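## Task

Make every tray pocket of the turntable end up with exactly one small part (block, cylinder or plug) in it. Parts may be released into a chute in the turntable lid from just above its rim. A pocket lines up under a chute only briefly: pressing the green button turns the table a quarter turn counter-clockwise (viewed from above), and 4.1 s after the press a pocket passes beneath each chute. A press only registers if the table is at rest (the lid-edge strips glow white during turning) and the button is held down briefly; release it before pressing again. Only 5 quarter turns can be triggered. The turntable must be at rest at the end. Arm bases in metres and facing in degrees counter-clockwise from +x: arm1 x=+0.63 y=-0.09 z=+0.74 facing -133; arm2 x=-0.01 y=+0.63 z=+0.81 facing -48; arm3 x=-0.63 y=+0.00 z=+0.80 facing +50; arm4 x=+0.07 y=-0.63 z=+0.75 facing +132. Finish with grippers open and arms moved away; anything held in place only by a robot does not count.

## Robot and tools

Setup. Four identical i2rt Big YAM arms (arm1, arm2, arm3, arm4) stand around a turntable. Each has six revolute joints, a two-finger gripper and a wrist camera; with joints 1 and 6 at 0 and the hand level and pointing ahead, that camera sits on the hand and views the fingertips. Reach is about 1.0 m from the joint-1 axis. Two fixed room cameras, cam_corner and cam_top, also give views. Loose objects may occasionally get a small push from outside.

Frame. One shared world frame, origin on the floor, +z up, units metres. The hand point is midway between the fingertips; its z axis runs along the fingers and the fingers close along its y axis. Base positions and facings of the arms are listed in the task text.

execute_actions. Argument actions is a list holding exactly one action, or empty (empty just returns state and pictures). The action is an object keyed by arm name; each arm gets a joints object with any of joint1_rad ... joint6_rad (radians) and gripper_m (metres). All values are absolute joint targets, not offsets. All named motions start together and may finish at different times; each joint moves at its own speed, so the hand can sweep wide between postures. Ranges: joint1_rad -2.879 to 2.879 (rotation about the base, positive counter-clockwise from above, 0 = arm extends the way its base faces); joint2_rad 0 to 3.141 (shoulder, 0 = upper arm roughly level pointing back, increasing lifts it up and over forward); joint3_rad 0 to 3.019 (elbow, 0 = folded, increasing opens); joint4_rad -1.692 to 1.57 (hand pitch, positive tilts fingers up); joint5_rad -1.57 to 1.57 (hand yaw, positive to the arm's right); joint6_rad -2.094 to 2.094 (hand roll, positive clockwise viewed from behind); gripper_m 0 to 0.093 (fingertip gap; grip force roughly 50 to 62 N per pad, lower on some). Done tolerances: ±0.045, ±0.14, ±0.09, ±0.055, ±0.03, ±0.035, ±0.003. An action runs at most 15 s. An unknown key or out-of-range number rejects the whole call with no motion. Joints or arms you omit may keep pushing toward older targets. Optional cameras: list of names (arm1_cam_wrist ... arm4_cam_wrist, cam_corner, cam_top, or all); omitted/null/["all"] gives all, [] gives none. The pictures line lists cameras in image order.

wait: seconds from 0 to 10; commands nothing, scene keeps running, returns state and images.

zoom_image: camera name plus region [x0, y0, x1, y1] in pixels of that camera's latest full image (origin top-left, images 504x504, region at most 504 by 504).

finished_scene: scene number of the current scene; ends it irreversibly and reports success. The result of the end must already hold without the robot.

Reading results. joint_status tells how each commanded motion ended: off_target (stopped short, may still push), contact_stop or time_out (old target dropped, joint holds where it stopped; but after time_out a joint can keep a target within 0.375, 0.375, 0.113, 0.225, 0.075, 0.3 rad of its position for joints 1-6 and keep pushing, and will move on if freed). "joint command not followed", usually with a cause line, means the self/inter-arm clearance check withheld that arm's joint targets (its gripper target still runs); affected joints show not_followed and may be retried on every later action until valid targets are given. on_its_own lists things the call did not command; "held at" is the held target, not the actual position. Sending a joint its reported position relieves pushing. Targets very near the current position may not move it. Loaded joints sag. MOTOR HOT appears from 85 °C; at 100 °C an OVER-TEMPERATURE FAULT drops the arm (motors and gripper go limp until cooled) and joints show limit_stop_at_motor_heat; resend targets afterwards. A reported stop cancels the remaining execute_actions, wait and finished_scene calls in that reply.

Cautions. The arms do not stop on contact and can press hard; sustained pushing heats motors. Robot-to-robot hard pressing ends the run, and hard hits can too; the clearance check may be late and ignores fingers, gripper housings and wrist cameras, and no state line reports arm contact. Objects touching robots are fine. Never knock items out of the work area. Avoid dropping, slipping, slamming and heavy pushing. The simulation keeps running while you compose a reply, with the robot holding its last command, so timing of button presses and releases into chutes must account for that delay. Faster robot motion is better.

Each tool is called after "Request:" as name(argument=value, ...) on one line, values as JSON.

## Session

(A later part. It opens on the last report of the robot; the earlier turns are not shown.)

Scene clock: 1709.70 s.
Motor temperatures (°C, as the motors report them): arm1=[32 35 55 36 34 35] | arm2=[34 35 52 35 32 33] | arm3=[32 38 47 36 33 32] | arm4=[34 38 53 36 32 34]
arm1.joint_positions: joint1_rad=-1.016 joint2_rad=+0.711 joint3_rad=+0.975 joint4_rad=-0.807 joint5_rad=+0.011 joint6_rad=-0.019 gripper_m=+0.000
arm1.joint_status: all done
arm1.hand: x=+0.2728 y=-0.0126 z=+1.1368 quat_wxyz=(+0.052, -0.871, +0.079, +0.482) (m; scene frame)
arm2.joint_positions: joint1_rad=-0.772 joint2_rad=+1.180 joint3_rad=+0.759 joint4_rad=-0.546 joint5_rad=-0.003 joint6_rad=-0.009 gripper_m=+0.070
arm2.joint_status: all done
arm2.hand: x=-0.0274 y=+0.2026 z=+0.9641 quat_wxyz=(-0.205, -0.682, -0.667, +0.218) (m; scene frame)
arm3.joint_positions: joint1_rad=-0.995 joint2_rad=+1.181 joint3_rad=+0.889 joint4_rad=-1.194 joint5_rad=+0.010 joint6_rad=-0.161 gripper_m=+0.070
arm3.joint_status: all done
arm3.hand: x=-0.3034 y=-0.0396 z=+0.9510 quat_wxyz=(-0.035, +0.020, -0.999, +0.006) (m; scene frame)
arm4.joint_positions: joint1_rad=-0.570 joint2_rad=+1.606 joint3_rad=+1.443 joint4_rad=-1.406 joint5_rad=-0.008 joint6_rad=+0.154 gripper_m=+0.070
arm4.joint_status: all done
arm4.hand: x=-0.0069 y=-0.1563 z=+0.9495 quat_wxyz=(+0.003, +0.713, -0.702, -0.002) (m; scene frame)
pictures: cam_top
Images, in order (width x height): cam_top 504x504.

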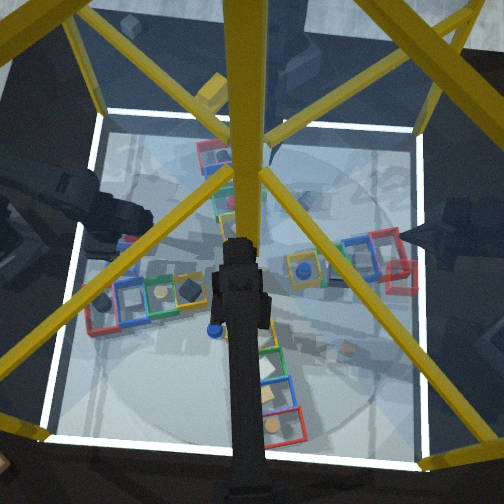

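Bare-finger press worked. Retract everyone clear.

Request:
execute_actions(actions=[{"arm1":{"joints":{"joint2_rad":0.72,"joint3_rad":0.85,"joint4_rad":-1.03,"gripper_m":0.07}},"arm2":{"joints":{"joint2_rad":0.72,"joint3_rad":0.85,"joint4_rad":-1.03}},"arm3":{"joints":{"joint2_rad":0.72,"joint3_rad":0.85,"joint4_rad":-1.03,"joint6_rad":0.0}},"arm4":{"joints":{"joint2_rad":0.72,"joint4_rad":-1.2,"joint6_rad":0.0}}}], cameras=[])

Request:
execute_actions(actions=[{"arm4":{"joints":{"joint3_rad":0.85,"joint4_rad":-1.03}}}], cameras=["cam_top","cam_corner"])

Scene clock: 1716.17 s.
Motor temperatures (°C, as the motors report them): arm1=[32 35 55 36 34 35] | arm2=[34 35 53 35 32 33] | arm3=[32 38 47 36 33 32] | arm4=[34 38 53 36 32 34]
arm1.joint_positions: joint1_rad=-1.016 joint2_rad=+0.716 joint3_rad=+0.850 joint4_rad=-1.012 joint5_rad=+0.011 joint6_rad=-0.019 gripper_m=+0.070
arm1.joint_status: all done
arm1.hand: x=+0.3159 y=-0.0217 z=+1.0273 quat_wxyz=(+0.036, -0.940, +0.083, +0.330) (m; scene frame)
arm2.joint_positions: joint1_rad=-0.772 joint2_rad=+0.713 joint3_rad=+0.819 joint4_rad=-1.018 joint5_rad=-0.003 joint6_rad=-0.009 gripper_m=+0.070
arm2.joint_status: all done
arm2.hand: x=-0.0223 y=+0.3213 z=+1.0915 quat_wxyz=(-0.224, -0.676, -0.661, +0.237) (m; scene frame)
arm3.joint_positions: joint1_rad=-0.995 joint2_rad=+0.710 joint3_rad=+0.844 joint4_rad=-1.052 joint5_rad=+0.010 joint6_rad=-0.008 gripper_m=+0.070
arm3.joint_status: all done
arm3.hand: x=-0.3220 y=-0.0385 z=+1.0840 quat_wxyz=(-0.314, -0.056, -0.948, +0.021) (m; scene frame)
arm4.joint_positions: joint1_rad=-0.570 joint2_rad=+0.721 joint3_rad=+1.462 joint4_rad=-1.208 joint5_rad=-0.008 joint6_rad=+0.015 gripper_m=+0.070
arm4.joint_status: all done
arm4.hand: x=+0.0264 y=-0.3498 z=+1.3302 quat_wxyz=(-0.332, +0.648, -0.553, -0.405) (m; scene frame)
pictures: none
No camera images: the call's "cameras" was empty. Leave "cameras" out to get every camera's image.

Scene clock: 1717.47 s.
Motor temperatures (°C, as the motors report them): arm1=[32 35 55 36 34 35] | arm2=[34 35 53 35 32 33] | arm3=[32 38 47 36 33 32] | arm4=[34 38 53 36 32 34]
arm1.joint_positions: joint1_rad=-1.016 joint2_rad=+0.716 joint3_rad=+0.850 joint4_rad=-1.012 joint5_rad=+0.011 joint6_rad=-0.019 gripper_m=+0.070
arm1.joint_status: not commanded
arm1.hand: x=+0.3159 y=-0.0217 z=+1.0273 quat_wxyz=(+0.036, -0.940, +0.083, +0.330) (m; scene frame)
arm2.joint_positions: joint1_rad=-0.772 joint2_rad=+0.713 joint3_rad=+0.819 joint4_rad=-1.018 joint5_rad=-0.003 joint6_rad=-0.009 gripper_m=+0.070
arm2.joint_status: not commanded
arm2.hand: x=-0.0223 y=+0.3213 z=+1.0915 quat_wxyz=(-0.224, -0.676, -0.661, +0.237) (m; scene frame)
arm3.joint_positions: joint1_rad=-0.995 joint2_rad=+0.710 joint3_rad=+0.844 joint4_rad=-1.052 joint5_rad=+0.010 joint6_rad=-0.008 gripper_m=+0.070
arm3.joint_status: not commanded
arm3.hand: x=-0.3220 y=-0.0385 z=+1.0840 quat_wxyz=(-0.314, -0.056, -0.948, +0.021) (m; scene frame)
arm4.joint_positions: joint1_rad=-0.570 joint2_rad=+0.727 joint3_rad=+0.853 joint4_rad=-1.044 joint5_rad=-0.008 joint6_rad=+0.015 gripper_m=+0.070
arm4.joint_status: all done
arm4.hand: x=+0.0215 y=-0.3218 z=+1.0371 quat_wxyz=(-0.201, +0.720, -0.615, -0.249) (m; scene frame)
pictures: cam_corner, cam_top
Images, in order (width x height): cam_corner 504x504, cam_top 504x504.

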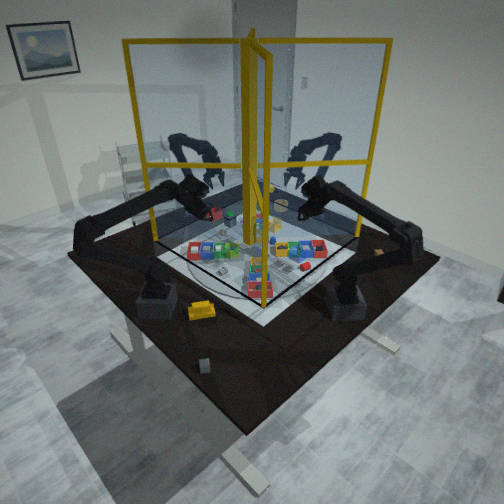

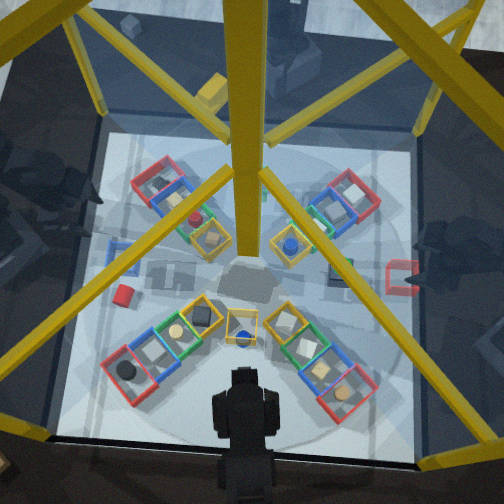

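Request:
zoom_image(camera="cam_top", region=[90, 140, 410, 430])

Region (90, 140, 410, 430) of cam_top's 504x504 image, scaled by 1.575, with more detail than that image has; it fills the top 457 rows of this view, and the rest is white.

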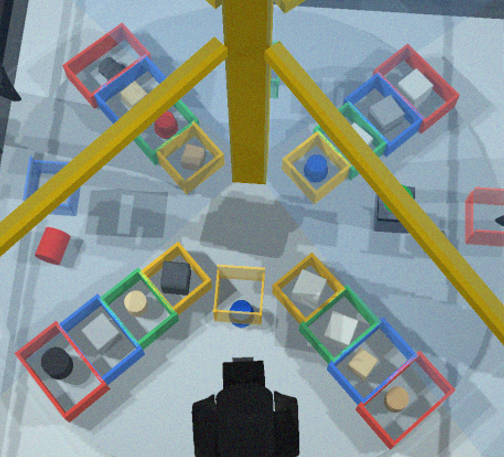

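All 16 pockets are filled, the turntable is still, and the arms are clear.

Request:
finished_scene(scene=1)

The scene is finished: the task was done.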